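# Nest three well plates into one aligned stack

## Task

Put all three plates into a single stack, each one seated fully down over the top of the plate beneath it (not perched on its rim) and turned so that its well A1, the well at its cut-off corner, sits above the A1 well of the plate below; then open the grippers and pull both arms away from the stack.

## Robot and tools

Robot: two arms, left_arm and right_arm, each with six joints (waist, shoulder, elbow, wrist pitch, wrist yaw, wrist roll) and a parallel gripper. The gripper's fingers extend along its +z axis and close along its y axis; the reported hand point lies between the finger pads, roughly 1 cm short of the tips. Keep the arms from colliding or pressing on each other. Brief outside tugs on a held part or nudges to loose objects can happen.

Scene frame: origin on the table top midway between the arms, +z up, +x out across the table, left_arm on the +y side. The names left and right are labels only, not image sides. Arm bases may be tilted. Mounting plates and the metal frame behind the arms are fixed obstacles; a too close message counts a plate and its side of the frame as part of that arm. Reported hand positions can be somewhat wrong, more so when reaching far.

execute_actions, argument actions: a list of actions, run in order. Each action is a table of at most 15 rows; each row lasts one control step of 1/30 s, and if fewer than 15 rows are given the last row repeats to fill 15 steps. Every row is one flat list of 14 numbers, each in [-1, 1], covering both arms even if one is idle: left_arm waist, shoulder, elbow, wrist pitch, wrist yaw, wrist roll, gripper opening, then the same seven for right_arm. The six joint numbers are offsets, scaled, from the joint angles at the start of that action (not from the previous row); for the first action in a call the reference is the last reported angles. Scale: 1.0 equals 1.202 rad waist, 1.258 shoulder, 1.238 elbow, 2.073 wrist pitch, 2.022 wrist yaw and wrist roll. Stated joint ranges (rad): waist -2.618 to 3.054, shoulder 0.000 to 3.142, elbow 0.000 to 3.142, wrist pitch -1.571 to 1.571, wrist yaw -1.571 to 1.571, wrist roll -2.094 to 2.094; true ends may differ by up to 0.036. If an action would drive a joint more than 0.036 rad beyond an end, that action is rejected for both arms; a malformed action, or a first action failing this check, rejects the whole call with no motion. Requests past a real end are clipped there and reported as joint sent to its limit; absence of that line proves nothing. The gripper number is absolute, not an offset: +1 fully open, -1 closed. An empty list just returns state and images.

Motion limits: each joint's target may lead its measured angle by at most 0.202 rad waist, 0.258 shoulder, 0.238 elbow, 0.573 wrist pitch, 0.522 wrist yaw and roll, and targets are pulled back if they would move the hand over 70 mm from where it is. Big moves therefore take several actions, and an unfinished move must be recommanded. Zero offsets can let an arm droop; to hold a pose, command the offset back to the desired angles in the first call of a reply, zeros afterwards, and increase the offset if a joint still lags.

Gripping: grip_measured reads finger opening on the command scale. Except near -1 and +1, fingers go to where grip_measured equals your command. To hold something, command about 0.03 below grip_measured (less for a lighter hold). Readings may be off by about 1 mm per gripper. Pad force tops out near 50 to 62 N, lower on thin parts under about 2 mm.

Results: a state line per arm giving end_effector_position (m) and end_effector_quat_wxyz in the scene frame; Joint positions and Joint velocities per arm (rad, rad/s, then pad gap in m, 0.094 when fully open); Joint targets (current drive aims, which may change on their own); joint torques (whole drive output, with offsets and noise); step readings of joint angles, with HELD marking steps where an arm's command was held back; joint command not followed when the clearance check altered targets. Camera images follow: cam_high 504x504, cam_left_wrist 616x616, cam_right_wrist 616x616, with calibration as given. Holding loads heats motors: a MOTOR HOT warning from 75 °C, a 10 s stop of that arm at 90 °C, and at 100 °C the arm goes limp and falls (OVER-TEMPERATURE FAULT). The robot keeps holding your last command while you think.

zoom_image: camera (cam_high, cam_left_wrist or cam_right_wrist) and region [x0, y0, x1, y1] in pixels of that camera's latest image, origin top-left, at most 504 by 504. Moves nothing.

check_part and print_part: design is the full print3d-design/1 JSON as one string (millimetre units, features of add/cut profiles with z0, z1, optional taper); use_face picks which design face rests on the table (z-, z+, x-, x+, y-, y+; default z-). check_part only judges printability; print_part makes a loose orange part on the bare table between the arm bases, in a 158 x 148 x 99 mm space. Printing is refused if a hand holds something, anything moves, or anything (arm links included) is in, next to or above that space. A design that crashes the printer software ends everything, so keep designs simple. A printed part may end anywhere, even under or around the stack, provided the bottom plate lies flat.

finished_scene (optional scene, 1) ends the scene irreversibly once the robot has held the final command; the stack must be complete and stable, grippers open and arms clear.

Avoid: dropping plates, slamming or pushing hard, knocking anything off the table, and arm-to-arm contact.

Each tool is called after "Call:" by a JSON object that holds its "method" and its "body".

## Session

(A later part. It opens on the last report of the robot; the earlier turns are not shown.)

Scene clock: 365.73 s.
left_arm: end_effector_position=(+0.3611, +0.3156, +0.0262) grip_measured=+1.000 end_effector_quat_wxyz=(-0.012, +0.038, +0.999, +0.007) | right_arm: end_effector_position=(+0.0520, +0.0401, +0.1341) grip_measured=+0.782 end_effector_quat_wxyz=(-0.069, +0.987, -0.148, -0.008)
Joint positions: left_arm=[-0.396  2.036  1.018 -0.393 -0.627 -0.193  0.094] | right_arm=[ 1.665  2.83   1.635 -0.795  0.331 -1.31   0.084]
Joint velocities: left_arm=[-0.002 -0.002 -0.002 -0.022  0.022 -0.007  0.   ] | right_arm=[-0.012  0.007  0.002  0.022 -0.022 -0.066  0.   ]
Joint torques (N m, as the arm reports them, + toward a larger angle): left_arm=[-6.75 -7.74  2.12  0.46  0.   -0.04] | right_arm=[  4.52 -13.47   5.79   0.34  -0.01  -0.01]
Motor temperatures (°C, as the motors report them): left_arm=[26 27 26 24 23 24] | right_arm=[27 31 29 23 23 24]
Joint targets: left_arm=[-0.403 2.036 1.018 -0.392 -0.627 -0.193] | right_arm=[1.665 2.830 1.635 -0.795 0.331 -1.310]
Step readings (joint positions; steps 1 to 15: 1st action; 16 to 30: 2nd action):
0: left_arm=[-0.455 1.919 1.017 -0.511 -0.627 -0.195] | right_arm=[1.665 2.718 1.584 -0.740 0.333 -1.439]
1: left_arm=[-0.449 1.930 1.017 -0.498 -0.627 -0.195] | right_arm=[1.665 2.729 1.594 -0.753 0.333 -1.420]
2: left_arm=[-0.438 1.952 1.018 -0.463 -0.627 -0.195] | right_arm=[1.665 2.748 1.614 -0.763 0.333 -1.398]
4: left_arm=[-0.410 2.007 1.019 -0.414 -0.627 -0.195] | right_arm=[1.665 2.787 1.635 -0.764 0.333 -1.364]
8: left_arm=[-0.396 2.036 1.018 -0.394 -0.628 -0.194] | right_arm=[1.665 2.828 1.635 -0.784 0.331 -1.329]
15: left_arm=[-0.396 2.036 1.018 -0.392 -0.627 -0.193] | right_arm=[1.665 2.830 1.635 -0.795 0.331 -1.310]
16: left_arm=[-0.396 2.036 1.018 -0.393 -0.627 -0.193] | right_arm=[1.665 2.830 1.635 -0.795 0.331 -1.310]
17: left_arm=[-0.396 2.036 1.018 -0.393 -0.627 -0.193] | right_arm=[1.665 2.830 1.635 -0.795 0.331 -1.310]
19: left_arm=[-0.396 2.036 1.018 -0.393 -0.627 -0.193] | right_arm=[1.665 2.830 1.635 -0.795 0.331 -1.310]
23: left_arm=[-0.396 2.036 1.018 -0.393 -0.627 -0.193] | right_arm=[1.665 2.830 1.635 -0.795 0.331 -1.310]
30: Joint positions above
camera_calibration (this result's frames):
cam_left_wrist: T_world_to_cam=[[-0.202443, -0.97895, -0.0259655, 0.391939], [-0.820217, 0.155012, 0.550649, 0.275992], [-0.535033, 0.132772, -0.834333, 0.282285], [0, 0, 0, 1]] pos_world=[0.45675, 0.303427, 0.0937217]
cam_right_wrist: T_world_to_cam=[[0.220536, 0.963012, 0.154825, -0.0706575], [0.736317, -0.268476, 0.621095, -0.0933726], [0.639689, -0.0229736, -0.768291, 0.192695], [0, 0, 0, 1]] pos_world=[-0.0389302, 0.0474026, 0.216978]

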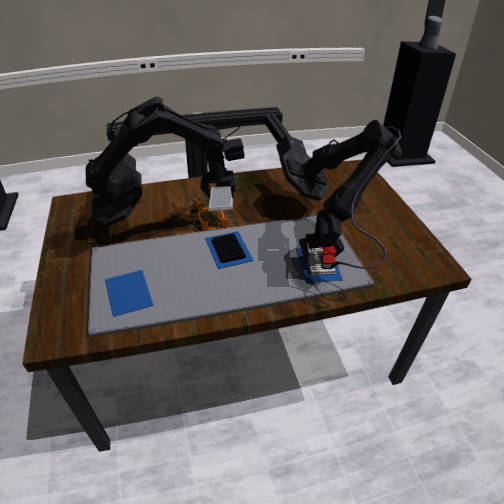

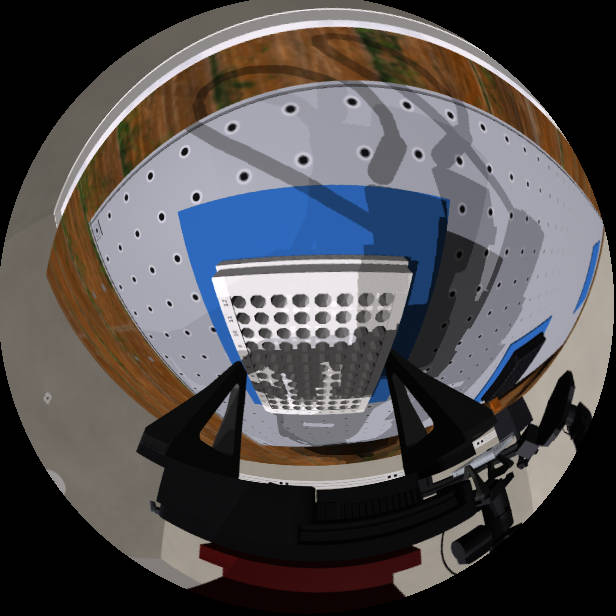

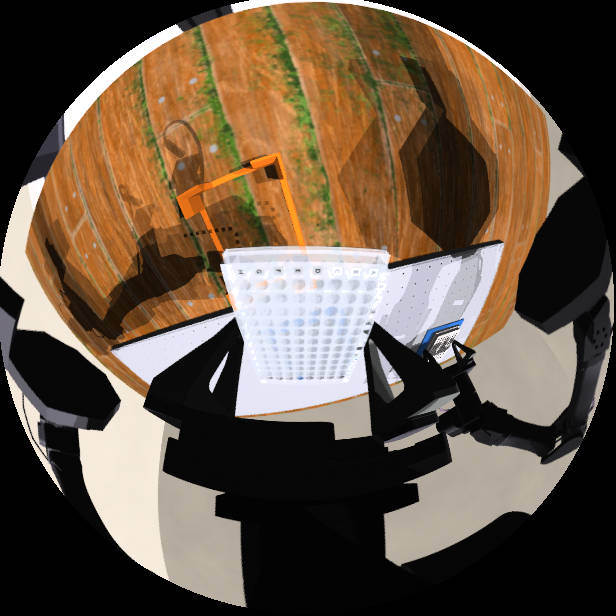

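Call:
{"method": "execute_actions", "body": {"actions": [[[0.004,0.011,0,0.03,0,0.012,1,0.045,0.055,-0.075,0.015,-0.015,-0.14,0.75]]]}}

Scene clock: 387.73 s.
left_arm: end_effector_position=(+0.3644, +0.3159, +0.0231) grip_measured=+1.000 end_effector_quat_wxyz=(-0.007, +0.039, +0.999, +0.006) | right_arm: end_effector_position=(+0.0206, +0.0071, +0.0899) grip_measured=+0.782 end_effector_quat_wxyz=(-0.013, +1.000, +0.026, +0.006)
Joint positions: left_arm=[-0.387  2.041  1.018 -0.369 -0.625 -0.174  0.094] | right_arm=[ 1.715  2.908  1.552 -0.766  0.314 -1.577  0.084]
Joint velocities: left_arm=[ 0.007  0.012 -0.022 -0.022  0.051 -0.007  0.   ] | right_arm=[ 0.012 -0.002  0.007  0.022  0.007 -0.037  0.   ]
Joint torques (N m, as the arm reports them, + toward a larger angle): left_arm=[-6.36 -7.03  2.1   0.78 -0.02  0.01] | right_arm=[  4.34 -13.94   4.93   0.22  -0.17  -0.08]
Motor temperatures (°C, as the motors report them): left_arm=[26 27 26 24 23 24] | right_arm=[27 34 29 23 23 24]
Joint targets: left_arm=[-0.391 2.050 1.018 -0.331 -0.627 -0.169] | right_arm=[1.719 2.899 1.542 -0.763 0.300 -1.593]
Step readings (joint positions):
0: left_arm=[-0.396 2.036 1.018 -0.393 -0.627 -0.193] | right_arm=[1.665 2.830 1.635 -0.795 0.331 -1.310]
1: left_arm=[-0.395 2.036 1.018 -0.390 -0.627 -0.191] | right_arm=[1.668 2.833 1.627 -0.786 0.330 -1.349]
2: left_arm=[-0.393 2.038 1.018 -0.383 -0.627 -0.188] | right_arm=[1.673 2.837 1.616 -0.774 0.330 -1.397]
4: left_arm=[-0.388 2.041 1.018 -0.371 -0.627 -0.183] | right_arm=[1.690 2.858 1.592 -0.767 0.326 -1.466]
8: left_arm=[-0.387 2.041 1.018 -0.370 -0.625 -0.177] | right_arm=[1.714 2.903 1.556 -0.767 0.316 -1.538]
15: Joint positions above
camera_calibration (this result's frames):
cam_left_wrist: T_world_to_cam=[[-0.204034, -0.978648, -0.0248504, 0.3933], [-0.825279, 0.158294, 0.542087, 0.281368], [-0.526578, 0.131113, -0.839955, 0.279008], [0, 0, 0, 1]] pos_world=[0.459373, 0.303782, 0.091602]
cam_right_wrist: T_world_to_cam=[[-0.126733, 0.990938, 0.0444947, -0.00824021], [0.74859, 0.0661158, 0.659729, -0.0577813], [0.650809, 0.116918, -0.750186, 0.175195], [0, 0, 0, 1]] pos_world=[-0.0718082, -0.00849759, 0.169915]

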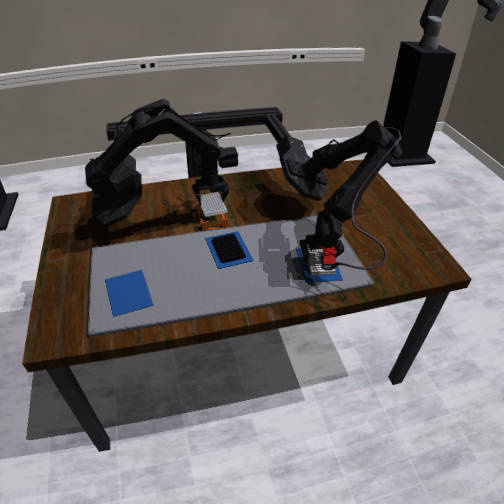

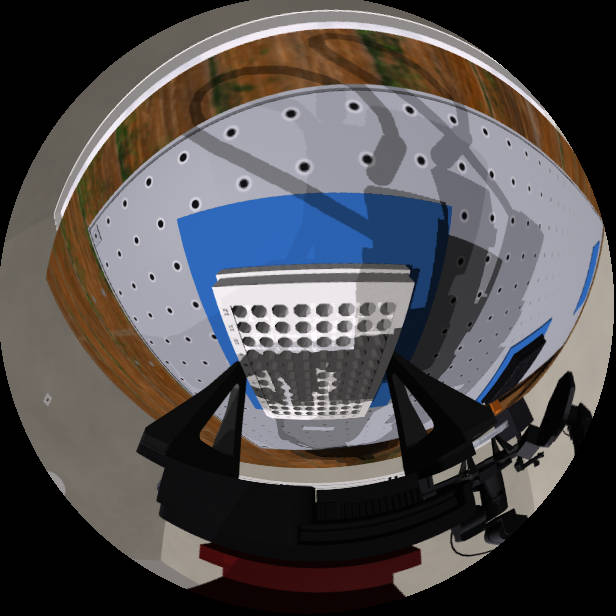

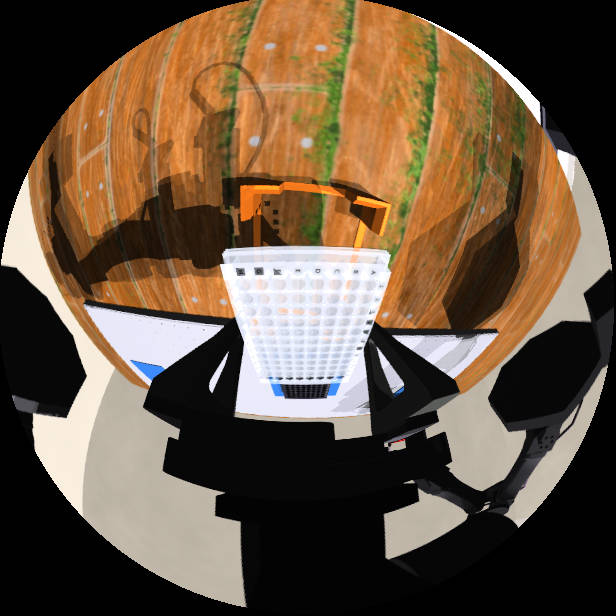

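Call:
{"method": "execute_actions", "body": {"actions": [[[-0.006,-0.012,0,0,0,0,1,0.003,-0.007,0,-0.02,0,0.066,0.75]],[[-0.006,0,0,0,0,0,0.74,0.003,-0.007,0,0,0,0,0.75]]]}}

Scene clock: 401.93 s.
left_arm: end_effector_position=(+0.3641, +0.3151, +0.0231) grip_measured=+0.774 end_effector_quat_wxyz=(-0.008, +0.040, +0.999, +0.004) | right_arm: end_effector_position=(+0.0181, +0.0040, +0.0908) grip_measured=+0.782 end_effector_quat_wxyz=(-0.008, +1.000, -0.029, +0.007)
Joint positions: left_arm=[-0.387  2.041  1.018 -0.369 -0.62  -0.173  0.083] | right_arm=[ 1.724  2.908  1.552 -0.78   0.312 -1.454  0.084]
Joint velocities: left_arm=[-0.017  0.007  0.002  0.022  0.051  0.007  0.001] | right_arm=[-0.002  0.002 -0.022 -0.022 -0.037 -0.037  0.   ]
Joint torques (N m, as the arm reports them, + toward a larger angle): left_arm=[-6.74 -7.81  2.09  0.46 -0.04 -0.03] | right_arm=[  4.11 -14.18   5.49   0.15   0.     0.  ]
Motor temperatures (°C, as the motors report them): left_arm=[26 27 26 24 23 24] | right_arm=[26 35 29 23 23 24]
Joint targets: left_arm=[-0.395 2.041 1.018 -0.369 -0.625 -0.173] | right_arm=[1.727 2.899 1.552 -0.780 0.312 -1.455]
Step readings (joint positions; steps 1 to 15: 1st action; 16 to 30: 2nd action):
0: left_arm=[-0.387 2.041 1.018 -0.369 -0.625 -0.173] | right_arm=[1.724 2.908 1.552 -0.765 0.298 -1.587]
1: left_arm=[-0.387 2.041 1.018 -0.369 -0.625 -0.173] | right_arm=[1.724 2.908 1.552 -0.767 0.300 -1.568]
2: left_arm=[-0.387 2.041 1.018 -0.369 -0.625 -0.173] | right_arm=[1.724 2.908 1.552 -0.769 0.302 -1.544]
4: left_arm=[-0.387 2.041 1.018 -0.369 -0.625 -0.173] | right_arm=[1.724 2.908 1.552 -0.773 0.306 -1.510]
8: left_arm=[-0.387 2.041 1.018 -0.369 -0.625 -0.173] | right_arm=[1.724 2.908 1.552 -0.778 0.310 -1.474]
15: left_arm=[-0.387 2.041 1.018 -0.369 -0.625 -0.173] | right_arm=[1.724 2.908 1.552 -0.780 0.312 -1.455]
16: left_arm=[-0.387 2.041 1.018 -0.369 -0.622 -0.173] | right_arm=[1.724 2.908 1.552 -0.780 0.312 -1.454]
17: left_arm=[-0.387 2.041 1.018 -0.369 -0.621 -0.173] | right_arm=[1.724 2.908 1.552 -0.780 0.312 -1.454]
19: left_arm=[-0.387 2.041 1.018 -0.369 -0.620 -0.173] | right_arm=[1.724 2.908 1.552 -0.780 0.312 -1.454]
23: left_arm=[-0.387 2.041 1.018 -0.369 -0.620 -0.173] | right_arm=[1.724 2.908 1.552 -0.780 0.312 -1.454]
30: Joint positions above
camera_calibration (this result's frames):
cam_left_wrist: T_world_to_cam=[[-0.204954, -0.978562, -0.0202777, 0.392691], [-0.824345, 0.161411, 0.542588, 0.279924], [-0.527683, 0.127921, -0.839754, 0.280359], [0, 0, 0, 1]] pos_world=[0.459178, 0.303225, 0.0915124]
cam_right_wrist: T_world_to_cam=[[-0.0162895, 0.999251, 0.0351113, -0.00668659], [0.751381, -0.0109343, 0.659778, -0.0560218], [0.659668, 0.0371294, -0.75064, 0.178062], [0, 0, 0, 1]] pos_world=[-0.0754772, -0.000542327, 0.170857]

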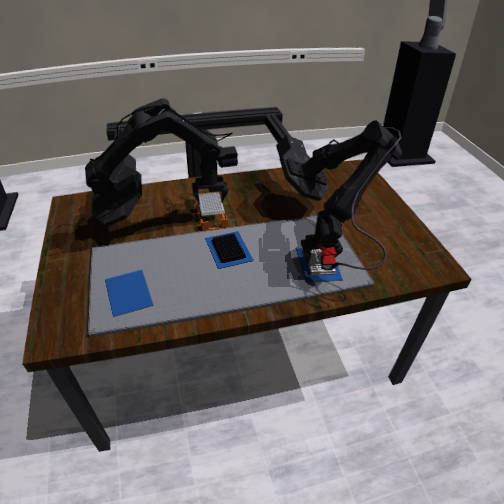

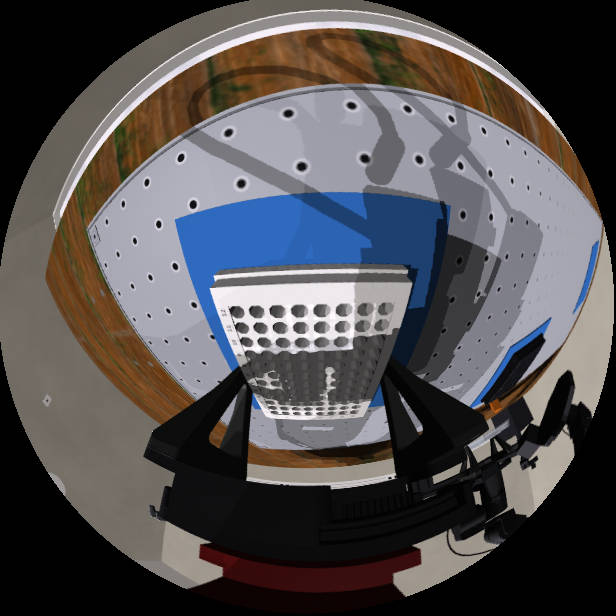

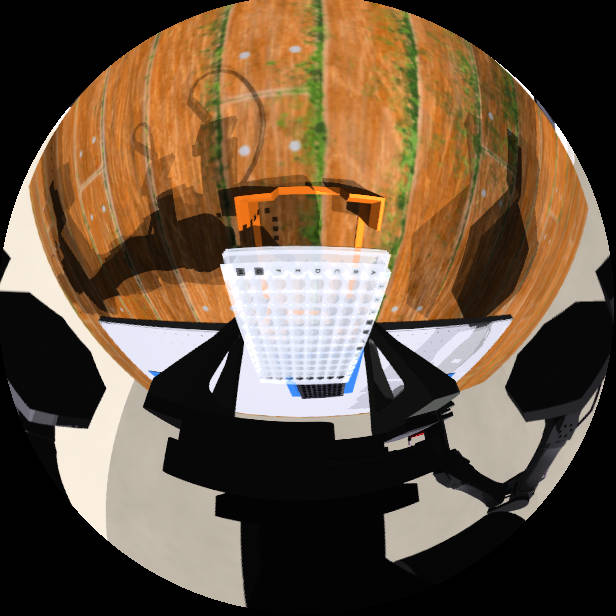

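Call:
{"method": "execute_actions", "body": {"actions": [[[-0.006,0,0,0,0,0,0.74,-0.022,0.047,0,0.032,0.01,0,0.75]]]}}

Scene clock: 416.23 s.
left_arm: end_effector_position=(+0.3641, +0.3151, +0.0231) grip_measured=+0.774 end_effector_quat_wxyz=(-0.008, +0.040, +0.999, +0.004) | right_arm: end_effector_position=(+0.0200, +0.0042, +0.0661) grip_measured=+0.782 end_effector_quat_wxyz=(-0.002, +0.999, -0.038, +0.010)
Joint positions: left_arm=[-0.387  2.041  1.018 -0.369 -0.62  -0.173  0.083] | right_arm=[ 1.699  2.966  1.552 -0.729  0.329 -1.454  0.084]
Joint velocities: left_arm=[-0.002  0.007 -0.007 -0.066  0.007  0.022 -0.001] | right_arm=[-0.012  0.002  0.002  0.139  0.037 -0.037 -0.001]
Joint torques (N m, as the arm reports them, + toward a larger angle): left_arm=[-6.74 -7.83  2.08  0.46  0.01 -0.03] | right_arm=[  3.81 -13.62   5.23   0.23   0.03  -0.01]
Motor temperatures (°C, as the motors report them): left_arm=[26 27 26 24 23 24] | right_arm=[26 36 29 23 23 24]
Joint targets: left_arm=[-0.395 2.041 1.018 -0.369 -0.620 -0.173] | right_arm=[1.697 2.966 1.552 -0.714 0.332 -1.454]
Step readings (joint positions):
0: left_arm=[-0.387 2.041 1.018 -0.369 -0.620 -0.173] | right_arm=[1.724 2.908 1.552 -0.780 0.312 -1.454]
1: left_arm=[-0.387 2.041 1.018 -0.369 -0.620 -0.173] | right_arm=[1.722 2.912 1.552 -0.777 0.314 -1.454]
2: left_arm=[-0.387 2.041 1.018 -0.369 -0.620 -0.173] | right_arm=[1.720 2.918 1.552 -0.764 0.317 -1.454]
4: left_arm=[-0.387 2.041 1.018 -0.369 -0.620 -0.173] | right_arm=[1.711 2.938 1.552 -0.746 0.321 -1.454]
8: left_arm=[-0.387 2.041 1.018 -0.369 -0.620 -0.173] | right_arm=[1.699 2.965 1.552 -0.737 0.326 -1.454]
15: Joint positions above
camera_calibration (this result's frames):
cam_left_wrist: T_world_to_cam=[[-0.204954, -0.978562, -0.0202777, 0.392691], [-0.824345, 0.161411, 0.542588, 0.279924], [-0.527683, 0.127921, -0.839754, 0.280359], [0, 0, 0, 1]] pos_world=[0.459178, 0.303225, 0.0915124]
cam_right_wrist: T_world_to_cam=[[0.00151254, 0.999746, 0.0225016, -0.00554543], [0.748297, -0.0160583, 0.663169, -0.0413166], [0.663362, 0.0158348, -0.748131, 0.158115], [0, 0, 0, 1]] pos_world=[-0.073962, 0.00237682, 0.145815]

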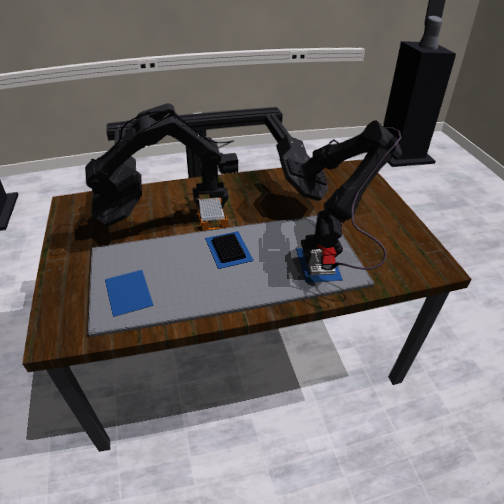

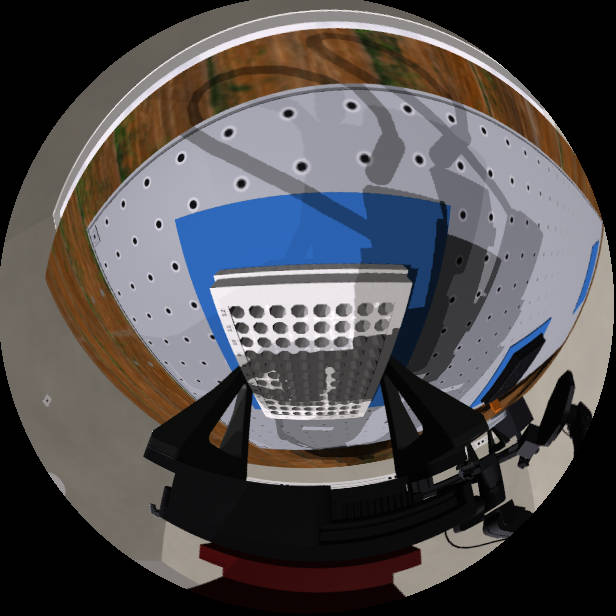

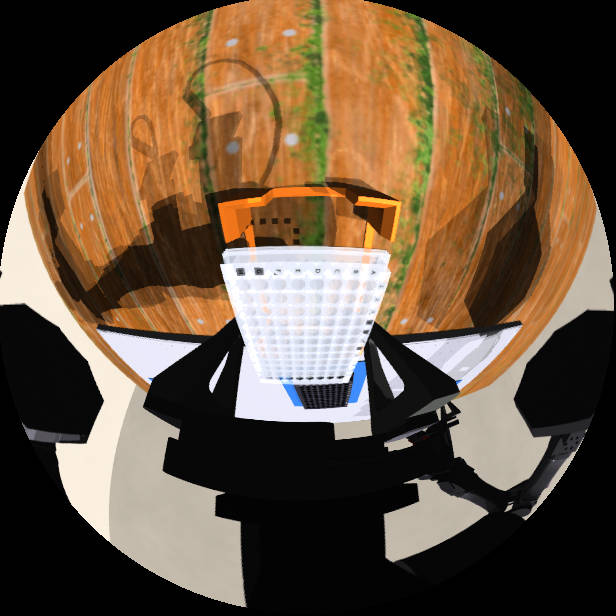

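Call:
{"method": "execute_actions", "body": {"actions": [[[-0.006,0,0,0,0,0,0.74,0.044,0.012,0.02,0.008,-0.027,0.025,0.75]]]}}

Scene clock: 426.70 s.
left_arm: end_effector_position=(+0.3641, +0.3151, +0.0231) grip_measured=+0.774 end_effector_quat_wxyz=(-0.008, +0.040, +0.999, +0.004) | right_arm: end_effector_position=(+0.0024, +0.0062, +0.0708) grip_measured=+0.782 end_effector_quat_wxyz=(-0.009, +0.999, -0.041, +0.003)
Joint positions: left_arm=[-0.387  2.041  1.018 -0.369 -0.62  -0.173  0.083] | right_arm=[ 1.746  2.966  1.552 -0.725  0.291 -1.412  0.084]
Joint velocities: left_arm=[-0.007 -0.007  0.012 -0.051  0.022 -0.007  0.   ] | right_arm=[-0.007  0.002  0.012 -0.022 -0.037  0.007 -0.   ]
Joint torques (N m, as the arm reports them, + toward a larger angle): left_arm=[-6.75 -7.82  2.1   0.46  0.   -0.03] | right_arm=[  4.07 -12.2    7.     0.27  -0.2    0.09]
Motor temperatures (°C, as the motors report them): left_arm=[27 27 26 24 23 24] | right_arm=[26 36 29 23 23 24]
Joint targets: left_arm=[-0.395 2.041 1.018 -0.369 -0.620 -0.173] | right_arm=[1.752 2.981 1.577 -0.712 0.274 -1.404]
Step readings (joint positions):
0: left_arm=[-0.387 2.041 1.018 -0.369 -0.620 -0.173] | right_arm=[1.699 2.966 1.552 -0.727 0.330 -1.454]
1: left_arm=[-0.387 2.041 1.018 -0.369 -0.620 -0.173] | right_arm=[1.702 2.966 1.552 -0.727 0.326 -1.448]
2: left_arm=[-0.387 2.041 1.018 -0.369 -0.620 -0.173] | right_arm=[1.707 2.966 1.552 -0.727 0.320 -1.440]
4: left_arm=[-0.387 2.041 1.018 -0.369 -0.620 -0.173] | right_arm=[1.725 2.966 1.552 -0.726 0.310 -1.429]
8: left_arm=[-0.387 2.041 1.018 -0.369 -0.620 -0.173] | right_arm=[1.746 2.966 1.552 -0.725 0.296 -1.418]
15: Joint positions above
camera_calibration (this result's frames):
cam_left_wrist: T_world_to_cam=[[-0.204954, -0.978562, -0.0202777, 0.392691], [-0.824345, 0.161411, 0.542588, 0.279924], [-0.527683, 0.127921, -0.839754, 0.280359], [0, 0, 0, 1]] pos_world=[0.459178, 0.303225, 0.0915124]
cam_right_wrist: T_world_to_cam=[[0.00752755, 0.999266, 0.0375713, -0.00866519], [0.756608, -0.030258, 0.653168, -0.0304168], [0.653826, 0.02351, -0.75628, 0.173813], [0, 0, 0, 1]] pos_world=[-0.0905644, 0.00365214, 0.151644]

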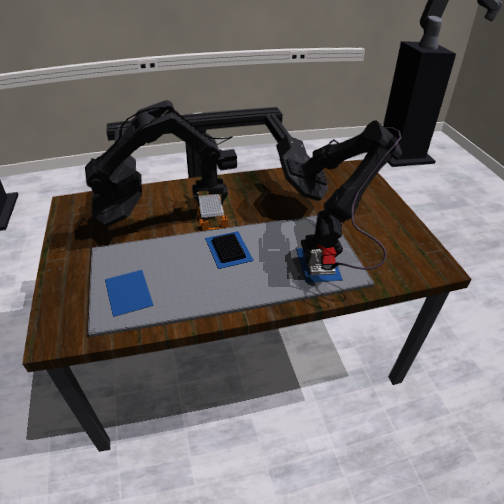

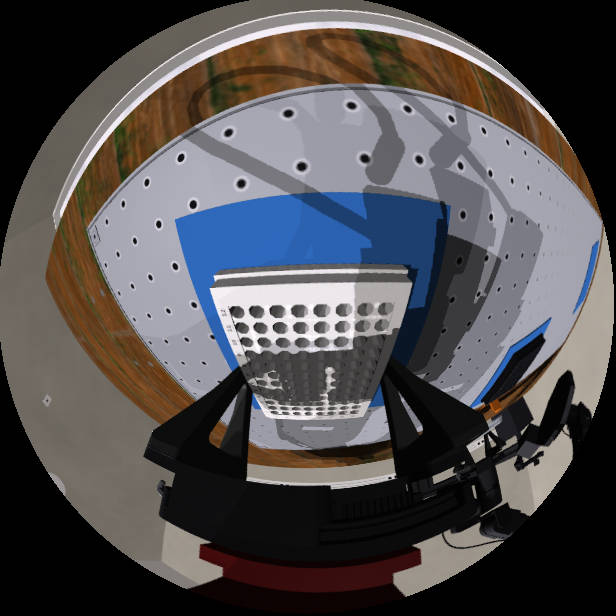

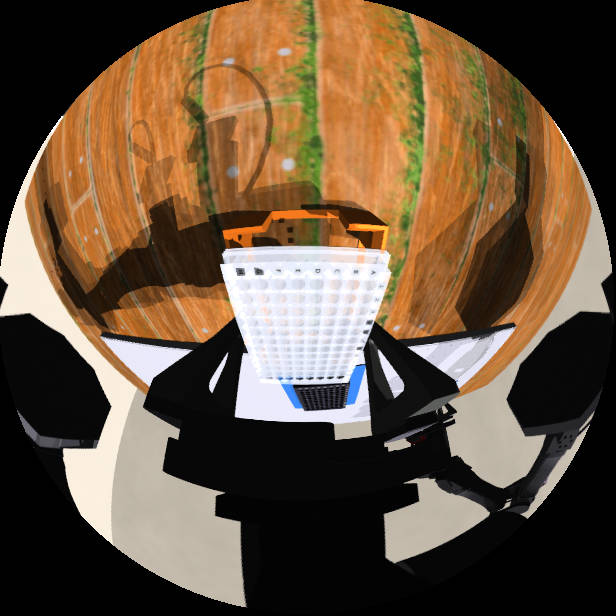

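Call:
{"method": "execute_actions", "body": {"actions": [[[-0.006,0,0,0,0,0,0.74,-0.014,0.038,0,0.026,0,-0.01,0.75]]]}}

Call:
{"method": "zoom_image", "body": {"camera": "cam_right_wrist", "region": [180, 180, 440, 420]}}

Scene clock: 432.97 s.
left_arm: end_effector_position=(+0.3641, +0.3151, +0.0231) grip_measured=+0.774 end_effector_quat_wxyz=(-0.008, +0.040, +0.999, +0.004) | right_arm: end_effector_position=(+0.0005, +0.0050, +0.0532) grip_measured=+0.782 end_effector_quat_wxyz=(-0.003, +0.999, -0.038, +0.001)
Joint positions: left_arm=[-0.387  2.041  1.018 -0.369 -0.62  -0.173  0.083] | right_arm=[ 1.735  3.008  1.552 -0.691  0.293 -1.424  0.084]
Joint velocities: left_arm=[ 0.012  0.017 -0.012 -0.007  0.022  0.007 -0.001] | right_arm=[-0.012 -0.007 -0.002 -0.051 -0.007  0.022 -0.001]
Joint torques (N m, as the arm reports them, + toward a larger angle): left_arm=[-6.74 -7.82  2.08  0.46  0.01 -0.03] | right_arm=[  3.17 -13.09   5.17   0.33  -0.02  -0.1 ]
Motor temperatures (°C, as the motors report them): left_arm=[27 27 26 24 23 24] | right_arm=[26 36 29 23 23 24]
Joint targets: left_arm=[-0.395 2.041 1.018 -0.369 -0.620 -0.173] | right_arm=[1.730 3.013 1.552 -0.671 0.291 -1.432]
Step readings (joint positions):
0: left_arm=[-0.387 2.041 1.018 -0.369 -0.620 -0.173] | right_arm=[1.746 2.966 1.552 -0.725 0.290 -1.410]
1: left_arm=[-0.387 2.041 1.018 -0.369 -0.620 -0.173] | right_arm=[1.746 2.969 1.552 -0.722 0.290 -1.412]
2: left_arm=[-0.387 2.041 1.018 -0.369 -0.620 -0.173] | right_arm=[1.744 2.974 1.552 -0.713 0.290 -1.415]
4: left_arm=[-0.387 2.041 1.018 -0.369 -0.620 -0.173] | right_arm=[1.740 2.989 1.552 -0.698 0.290 -1.418]
8: left_arm=[-0.387 2.041 1.018 -0.369 -0.620 -0.173] | right_arm=[1.735 3.008 1.552 -0.693 0.292 -1.423]
15: Joint positions above
camera_calibration (this result's frames):
cam_left_wrist: T_world_to_cam=[[-0.204954, -0.978562, -0.0202777, 0.392691], [-0.824345, 0.161411, 0.542588, 0.279924], [-0.527683, 0.127921, -0.839754, 0.280359], [0, 0, 0, 1]] pos_world=[0.459178, 0.303225, 0.0915124]
cam_right_wrist: T_world_to_cam=[[0.00186572, 0.999649, 0.0264086, -0.00616248], [0.759219, -0.0186036, 0.650569, -0.0174408], [0.650833, 0.0188361, -0.758988, 0.161974], [0, 0, 0, 1]] pos_world=[-0.0921651, 0.0027849, 0.134446]

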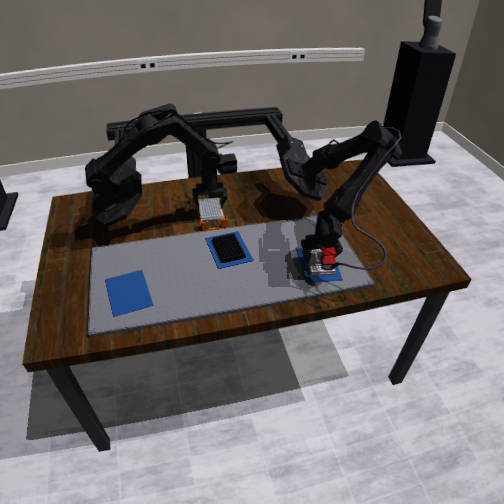

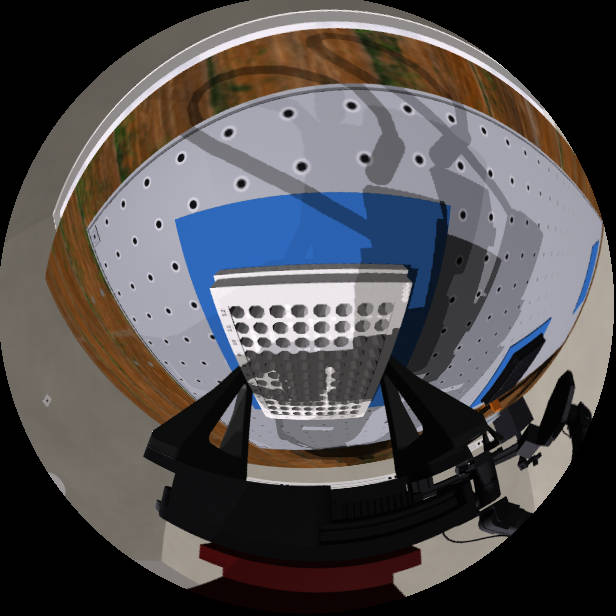

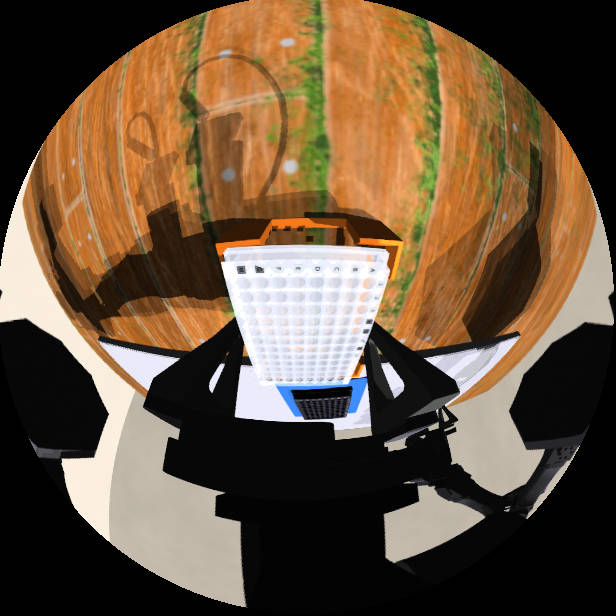

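Region (180, 180, 440, 420) of cam_right_wrist's 616x616 image, scaled by 1.938, with more detail than that image has; it fills the top 465 rows of this view, and the rest is white.

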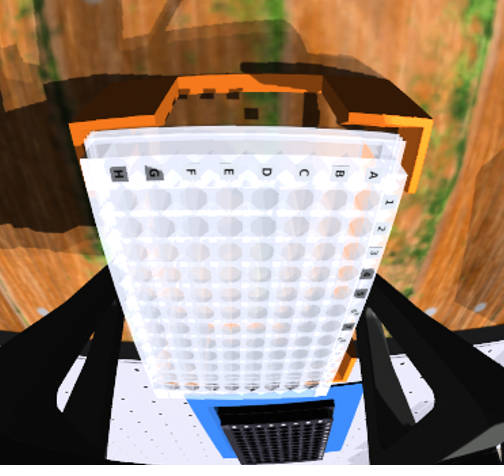

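Call:
{"method": "execute_actions", "body": {"actions": [[[-0.006,0,0,0,0,0,0.74,0,-0.004,0,0.017,0.012,0,0.75]]]}}

Call:
{"method": "zoom_image", "body": {"camera": "cam_right_wrist", "region": [180, 180, 440, 420]}}

Scene clock: 439.03 s.
left_arm: end_effector_position=(+0.3641, +0.3151, +0.0231) grip_measured=+0.774 end_effector_quat_wxyz=(-0.008, +0.040, +0.999, +0.004) | right_arm: end_effector_position=(+0.0038, +0.0100, +0.0533) grip_measured=+0.782 end_effector_quat_wxyz=(-0.014, +0.999, -0.041, +0.010)
Joint positions: left_arm=[-0.387  2.041  1.018 -0.369 -0.62  -0.173  0.083] | right_arm=[ 1.735  3.008  1.552 -0.671  0.314 -1.424  0.084]
Joint velocities: left_arm=[-0.002  0.002 -0.002  0.007  0.081 -0.066 -0.001] | right_arm=[-0.002  0.002  0.012 -0.022 -0.007 -0.022 -0.001]
Joint torques (N m, as the arm reports them, + toward a larger angle): left_arm=[-6.73 -7.8   2.09  0.47  0.   -0.03] | right_arm=[  3.66 -14.2    5.25   0.29   0.05   0.02]
Motor temperatures (°C, as the motors report them): left_arm=[27 27 26 24 23 24] | right_arm=[26 36 29 23 23 24]
Joint targets: left_arm=[-0.395 2.041 1.018 -0.369 -0.620 -0.173] | right_arm=[1.735 3.003 1.552 -0.656 0.317 -1.424]
Step readings (joint positions):
0: left_arm=[-0.387 2.041 1.018 -0.369 -0.620 -0.173] | right_arm=[1.735 3.008 1.552 -0.691 0.293 -1.424]
1: left_arm=[-0.387 2.041 1.018 -0.369 -0.620 -0.173] | right_arm=[1.735 3.008 1.552 -0.690 0.296 -1.424]
2: left_arm=[-0.387 2.041 1.018 -0.369 -0.620 -0.173] | right_arm=[1.735 3.008 1.552 -0.687 0.300 -1.424]
4: left_arm=[-0.387 2.041 1.018 -0.369 -0.620 -0.173] | right_arm=[1.735 3.008 1.552 -0.681 0.306 -1.424]
8: left_arm=[-0.387 2.041 1.018 -0.369 -0.620 -0.173] | right_arm=[1.735 3.008 1.552 -0.673 0.311 -1.424]
15: Joint positions above
camera_calibration (this result's frames):
cam_left_wrist: T_world_to_cam=[[-0.204954, -0.978562, -0.0202777, 0.392691], [-0.824345, 0.161411, 0.542588, 0.279924], [-0.527683, 0.127921, -0.839754, 0.280359], [0, 0, 0, 1]] pos_world=[0.459178, 0.303225, 0.0915124]
cam_right_wrist: T_world_to_cam=[[0.00715394, 0.998877, 0.046835, -0.0122787], [0.746446, -0.0365002, 0.664444, -0.0204749], [0.665407, 0.0302064, -0.745869, 0.15893], [0, 0, 0, 1]] pos_world=[-0.0903821, 0.0067169, 0.132721]

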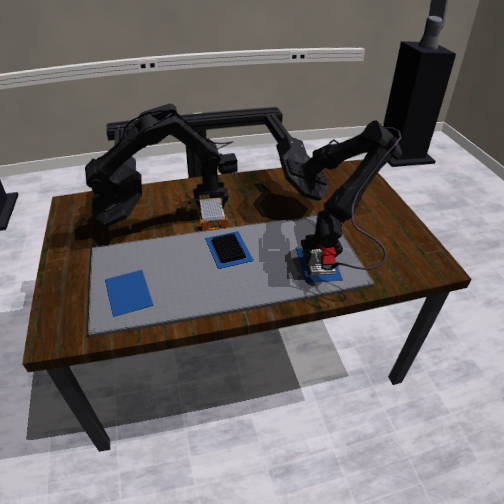

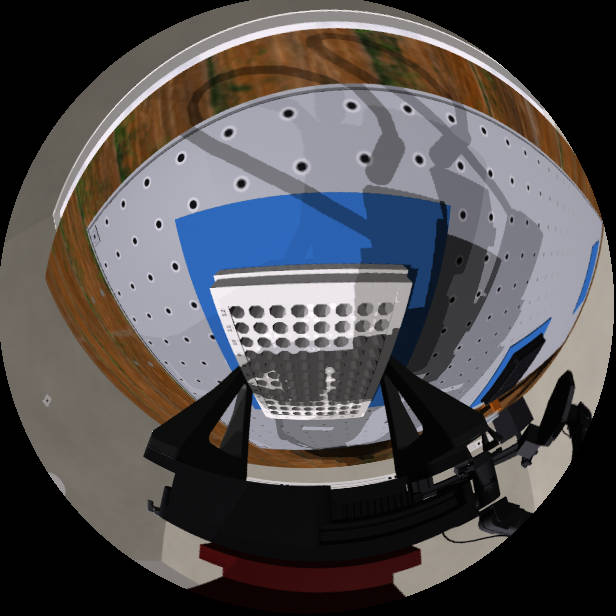

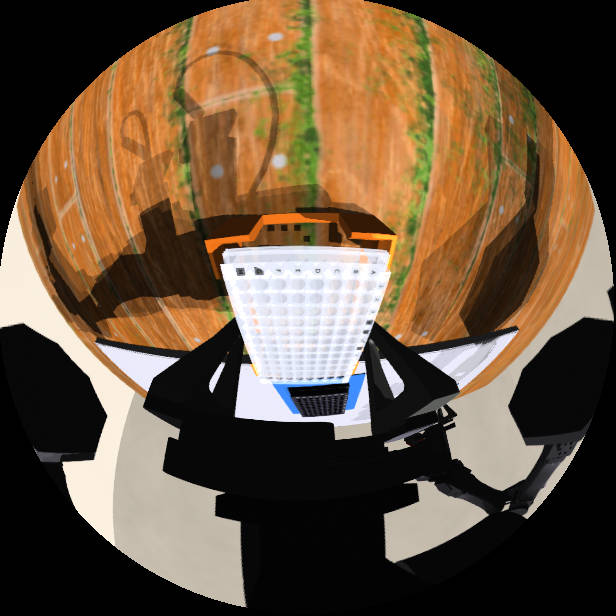

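Region (180, 180, 440, 420) of cam_right_wrist's 616x616 image, scaled by 1.938, with more detail than that image has; it fills the top 465 rows of this view, and the rest is white.

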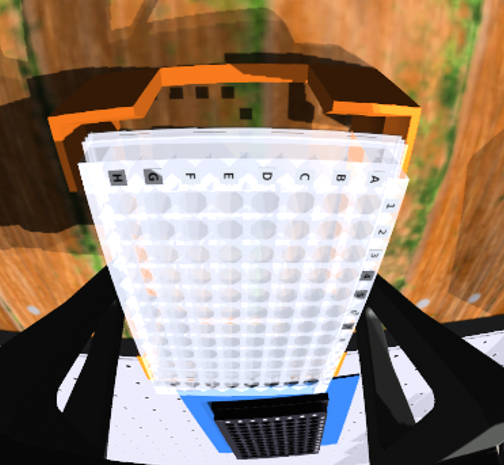

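Call:
{"method": "execute_actions", "body": {"actions": [[[-0.006,0,0,0,0,0,0.74,-0.017,0.03,0,0.017,0,-0.012,0.75]]]}}

Call:
{"method": "zoom_image", "body": {"camera": "cam_right_wrist", "region": [180, 180, 440, 420]}}

Scene clock: 447.87 s.
left_arm: end_effector_position=(+0.3641, +0.3151, +0.0231) grip_measured=+0.774 end_effector_quat_wxyz=(-0.008, +0.040, +0.999, +0.004) | right_arm: end_effector_position=(+0.0040, +0.0075, +0.0400) grip_measured=+0.782 end_effector_quat_wxyz=(-0.007, +0.999, -0.037, +0.007)
Joint positions: left_arm=[-0.387  2.041  1.018 -0.369 -0.62  -0.173  0.083] | right_arm=[ 1.719  3.039  1.552 -0.65   0.314 -1.441  0.084]
Joint velocities: left_arm=[ 0.002  0.007  0.002 -0.037  0.007  0.007 -0.   ] | right_arm=[-0.007 -0.007  0.002 -0.022  0.051  0.007 -0.001]
Joint torques (N m, as the arm reports them, + toward a larger angle): left_arm=[-6.74 -7.81  2.1   0.47  0.01 -0.03] | right_arm=[  3.37 -13.09   5.08   0.25  -0.01  -0.04]
Motor temperatures (°C, as the motors report them): left_arm=[27 27 26 24 23 24] | right_arm=[26 37 29 23 23 24]
Joint targets: left_arm=[-0.395 2.041 1.018 -0.369 -0.620 -0.173] | right_arm=[1.715 3.046 1.552 -0.636 0.314 -1.449]
Step readings (joint positions):
0: left_arm=[-0.387 2.041 1.018 -0.369 -0.620 -0.173] | right_arm=[1.735 3.008 1.552 -0.671 0.314 -1.424]
1: left_arm=[-0.387 2.041 1.018 -0.369 -0.620 -0.173] | right_arm=[1.734 3.011 1.552 -0.669 0.314 -1.427]
2: left_arm=[-0.387 2.041 1.018 -0.369 -0.620 -0.173] | right_arm=[1.732 3.014 1.552 -0.664 0.314 -1.430]
4: left_arm=[-0.387 2.041 1.018 -0.369 -0.620 -0.173] | right_arm=[1.726 3.025 1.552 -0.656 0.314 -1.435]
8: left_arm=[-0.387 2.041 1.018 -0.369 -0.620 -0.173] | right_arm=[1.719 3.038 1.552 -0.653 0.314 -1.439]
15: Joint positions above
camera_calibration (this result's frames):
cam_left_wrist: T_world_to_cam=[[-0.204954, -0.978562, -0.0202777, 0.392691], [-0.824345, 0.161411, 0.542588, 0.279924], [-0.527683, 0.127921, -0.839754, 0.280359], [0, 0, 0, 1]] pos_world=[0.459178, 0.303225, 0.0915124]
cam_right_wrist: T_world_to_cam=[[0.000347008, 0.999456, 0.0329692, -0.00859889], [0.75142, -0.0220145, 0.659457, -0.011741], [0.659825, 0.0245449, -0.751019, 0.149193], [0, 0, 0, 1]] pos_world=[-0.089616, 0.00467382, 0.120073]

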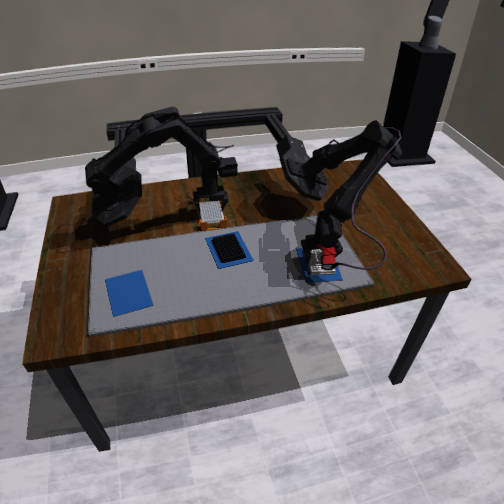

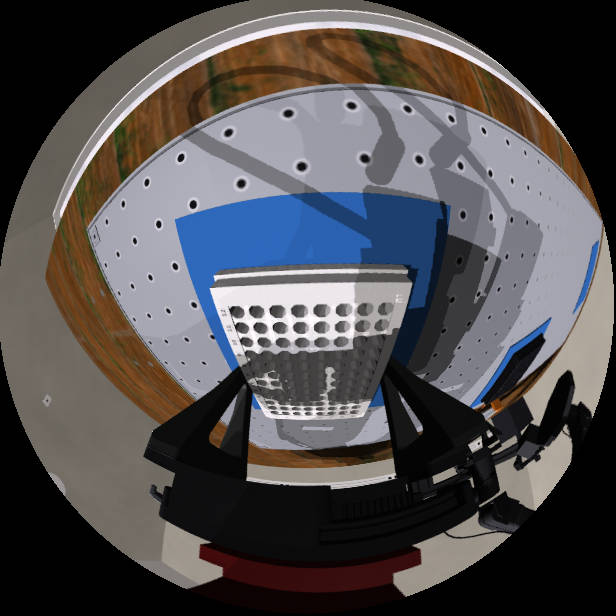

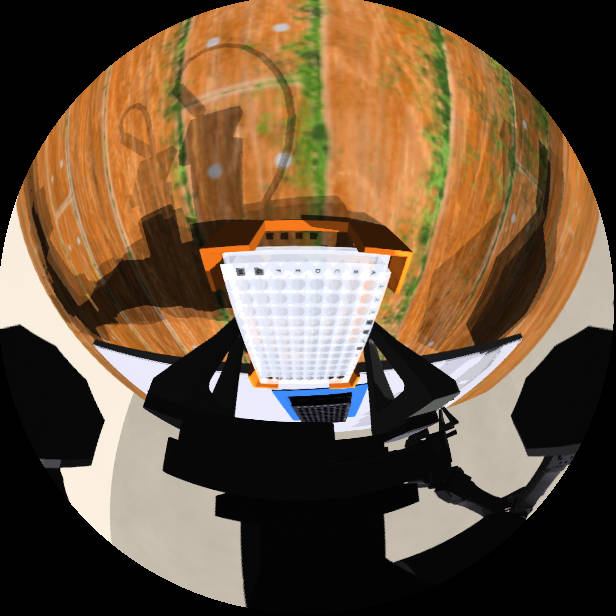

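Region (180, 180, 440, 420) of cam_right_wrist's 616x616 image, scaled by 1.938, with more detail than that image has; it fills the top 465 rows of this view, and the rest is white.

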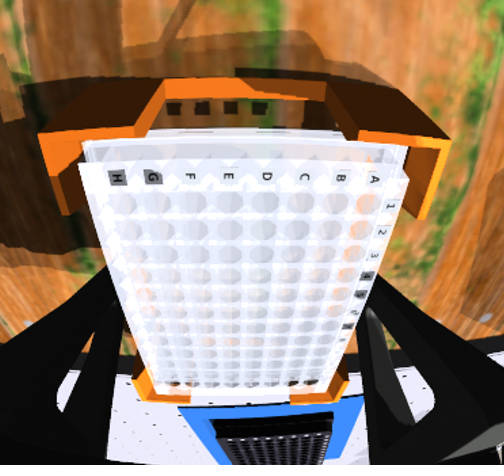

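In. Continue down.

Call:
{"method": "execute_actions", "body": {"actions": [[[-0.006,0,0,0,0,0,0.74,-0.017,0.03,0,0.022,0,-0.009,0.75]],[[-0.006,0,0,0,0,0,0.74,-0.012,0.022,0,0.017,0,-0.008,0.75]]]}}

Scene clock: 453.40 s.
left_arm: end_effector_position=(+0.3641, +0.3151, +0.0231) grip_measured=+0.774 end_effector_quat_wxyz=(-0.008, +0.040, +0.999, +0.004) | right_arm: end_effector_position=(+0.0036, +0.0072, +0.0192) grip_measured=+0.782 end_effector_quat_wxyz=(-0.005, +0.999, -0.038, +0.001)
Joint positions: left_arm=[-0.387  2.041  1.018 -0.369 -0.62  -0.173  0.083] | right_arm=[ 1.694  3.086  1.552 -0.598  0.314 -1.462  0.084]
Joint velocities: left_arm=[ 0.002  0.002 -0.002 -0.007  0.007  0.051 -0.   ] | right_arm=[-0.007  0.002 -0.002 -0.051 -0.037  0.037 -0.001]
Joint torques (N m, as the arm reports them, + toward a larger angle): left_arm=[-6.75 -7.81  2.11  0.47  0.   -0.04] | right_arm=[  3.3  -12.7    4.98   0.27   0.    -0.08]
Motor temperatures (°C, as the motors report them): left_arm=[27 27 26 24 23 24] | right_arm=[26 37 29 23 23 24]
Joint targets: left_arm=[-0.395 2.041 1.018 -0.369 -0.620 -0.173] | right_arm=[1.688 3.097 1.552 -0.584 0.314 -1.469]
Step readings (joint positions; steps 1 to 15: 1st action; 16 to 30: 2nd action):
0: left_arm=[-0.387 2.041 1.018 -0.369 -0.620 -0.173] | right_arm=[1.719 3.039 1.552 -0.650 0.314 -1.442]
1: left_arm=[-0.387 2.041 1.018 -0.369 -0.620 -0.173] | right_arm=[1.718 3.041 1.552 -0.648 0.314 -1.444]
2: left_arm=[-0.387 2.041 1.018 -0.369 -0.620 -0.173] | right_arm=[1.716 3.044 1.552 -0.640 0.314 -1.446]
4: left_arm=[-0.387 2.041 1.018 -0.369 -0.620 -0.173] | right_arm=[1.709 3.055 1.552 -0.629 0.314 -1.448]
8: left_arm=[-0.387 2.041 1.018 -0.369 -0.620 -0.173] | right_arm=[1.702 3.069 1.552 -0.623 0.314 -1.451]
15: left_arm=[-0.387 2.041 1.018 -0.369 -0.620 -0.173] | right_arm=[1.702 3.069 1.552 -0.619 0.314 -1.452]
16: left_arm=[-0.387 2.041 1.018 -0.369 -0.620 -0.173] | right_arm=[1.702 3.070 1.552 -0.618 0.314 -1.454]
17: left_arm=[-0.387 2.041 1.018 -0.369 -0.620 -0.173] | right_arm=[1.701 3.073 1.552 -0.613 0.314 -1.455]
19: left_arm=[-0.387 2.041 1.018 -0.369 -0.620 -0.173] | right_arm=[1.698 3.079 1.552 -0.606 0.314 -1.458]
23: left_arm=[-0.387 2.041 1.018 -0.369 -0.620 -0.173] | right_arm=[1.694 3.086 1.552 -0.601 0.314 -1.460]
30: Joint positions above
camera_calibration (this result's frames):
cam_left_wrist: T_world_to_cam=[[-0.204954, -0.978562, -0.0202777, 0.392691], [-0.824345, 0.161411, 0.542588, 0.279924], [-0.527683, 0.127921, -0.839754, 0.280359], [0, 0, 0, 1]] pos_world=[0.459178, 0.303225, 0.0915124]
cam_right_wrist: T_world_to_cam=[[0.0018266, 0.999565, 0.0294498, -0.00757253], [0.759875, -0.0205318, 0.649744, 0.00240239], [0.650066, 0.0211914, -0.759582, 0.134101], [0, 0, 0, 1]] pos_world=[-0.0889862, 0.00477678, 0.100523]

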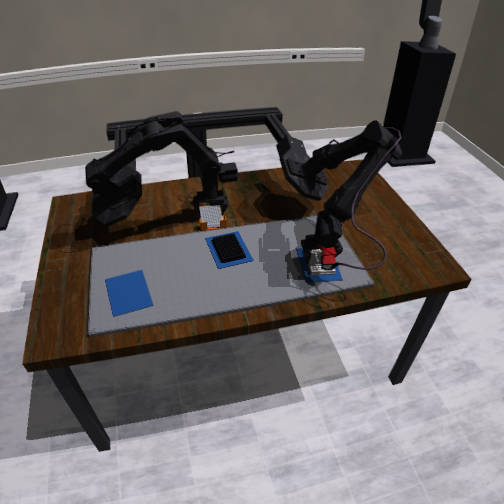

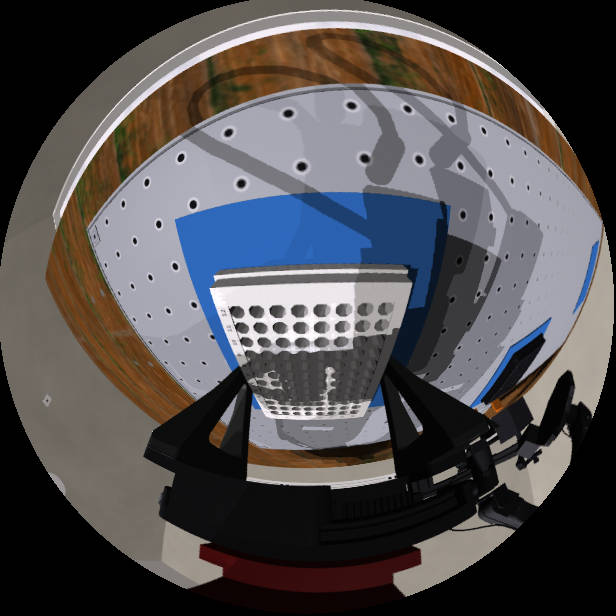

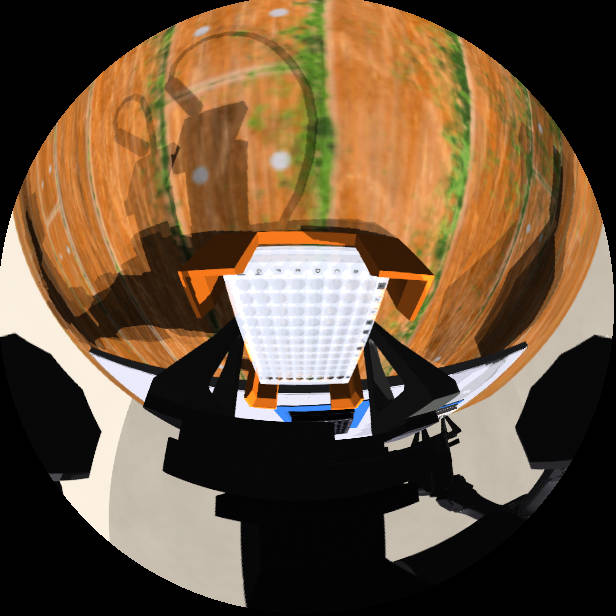

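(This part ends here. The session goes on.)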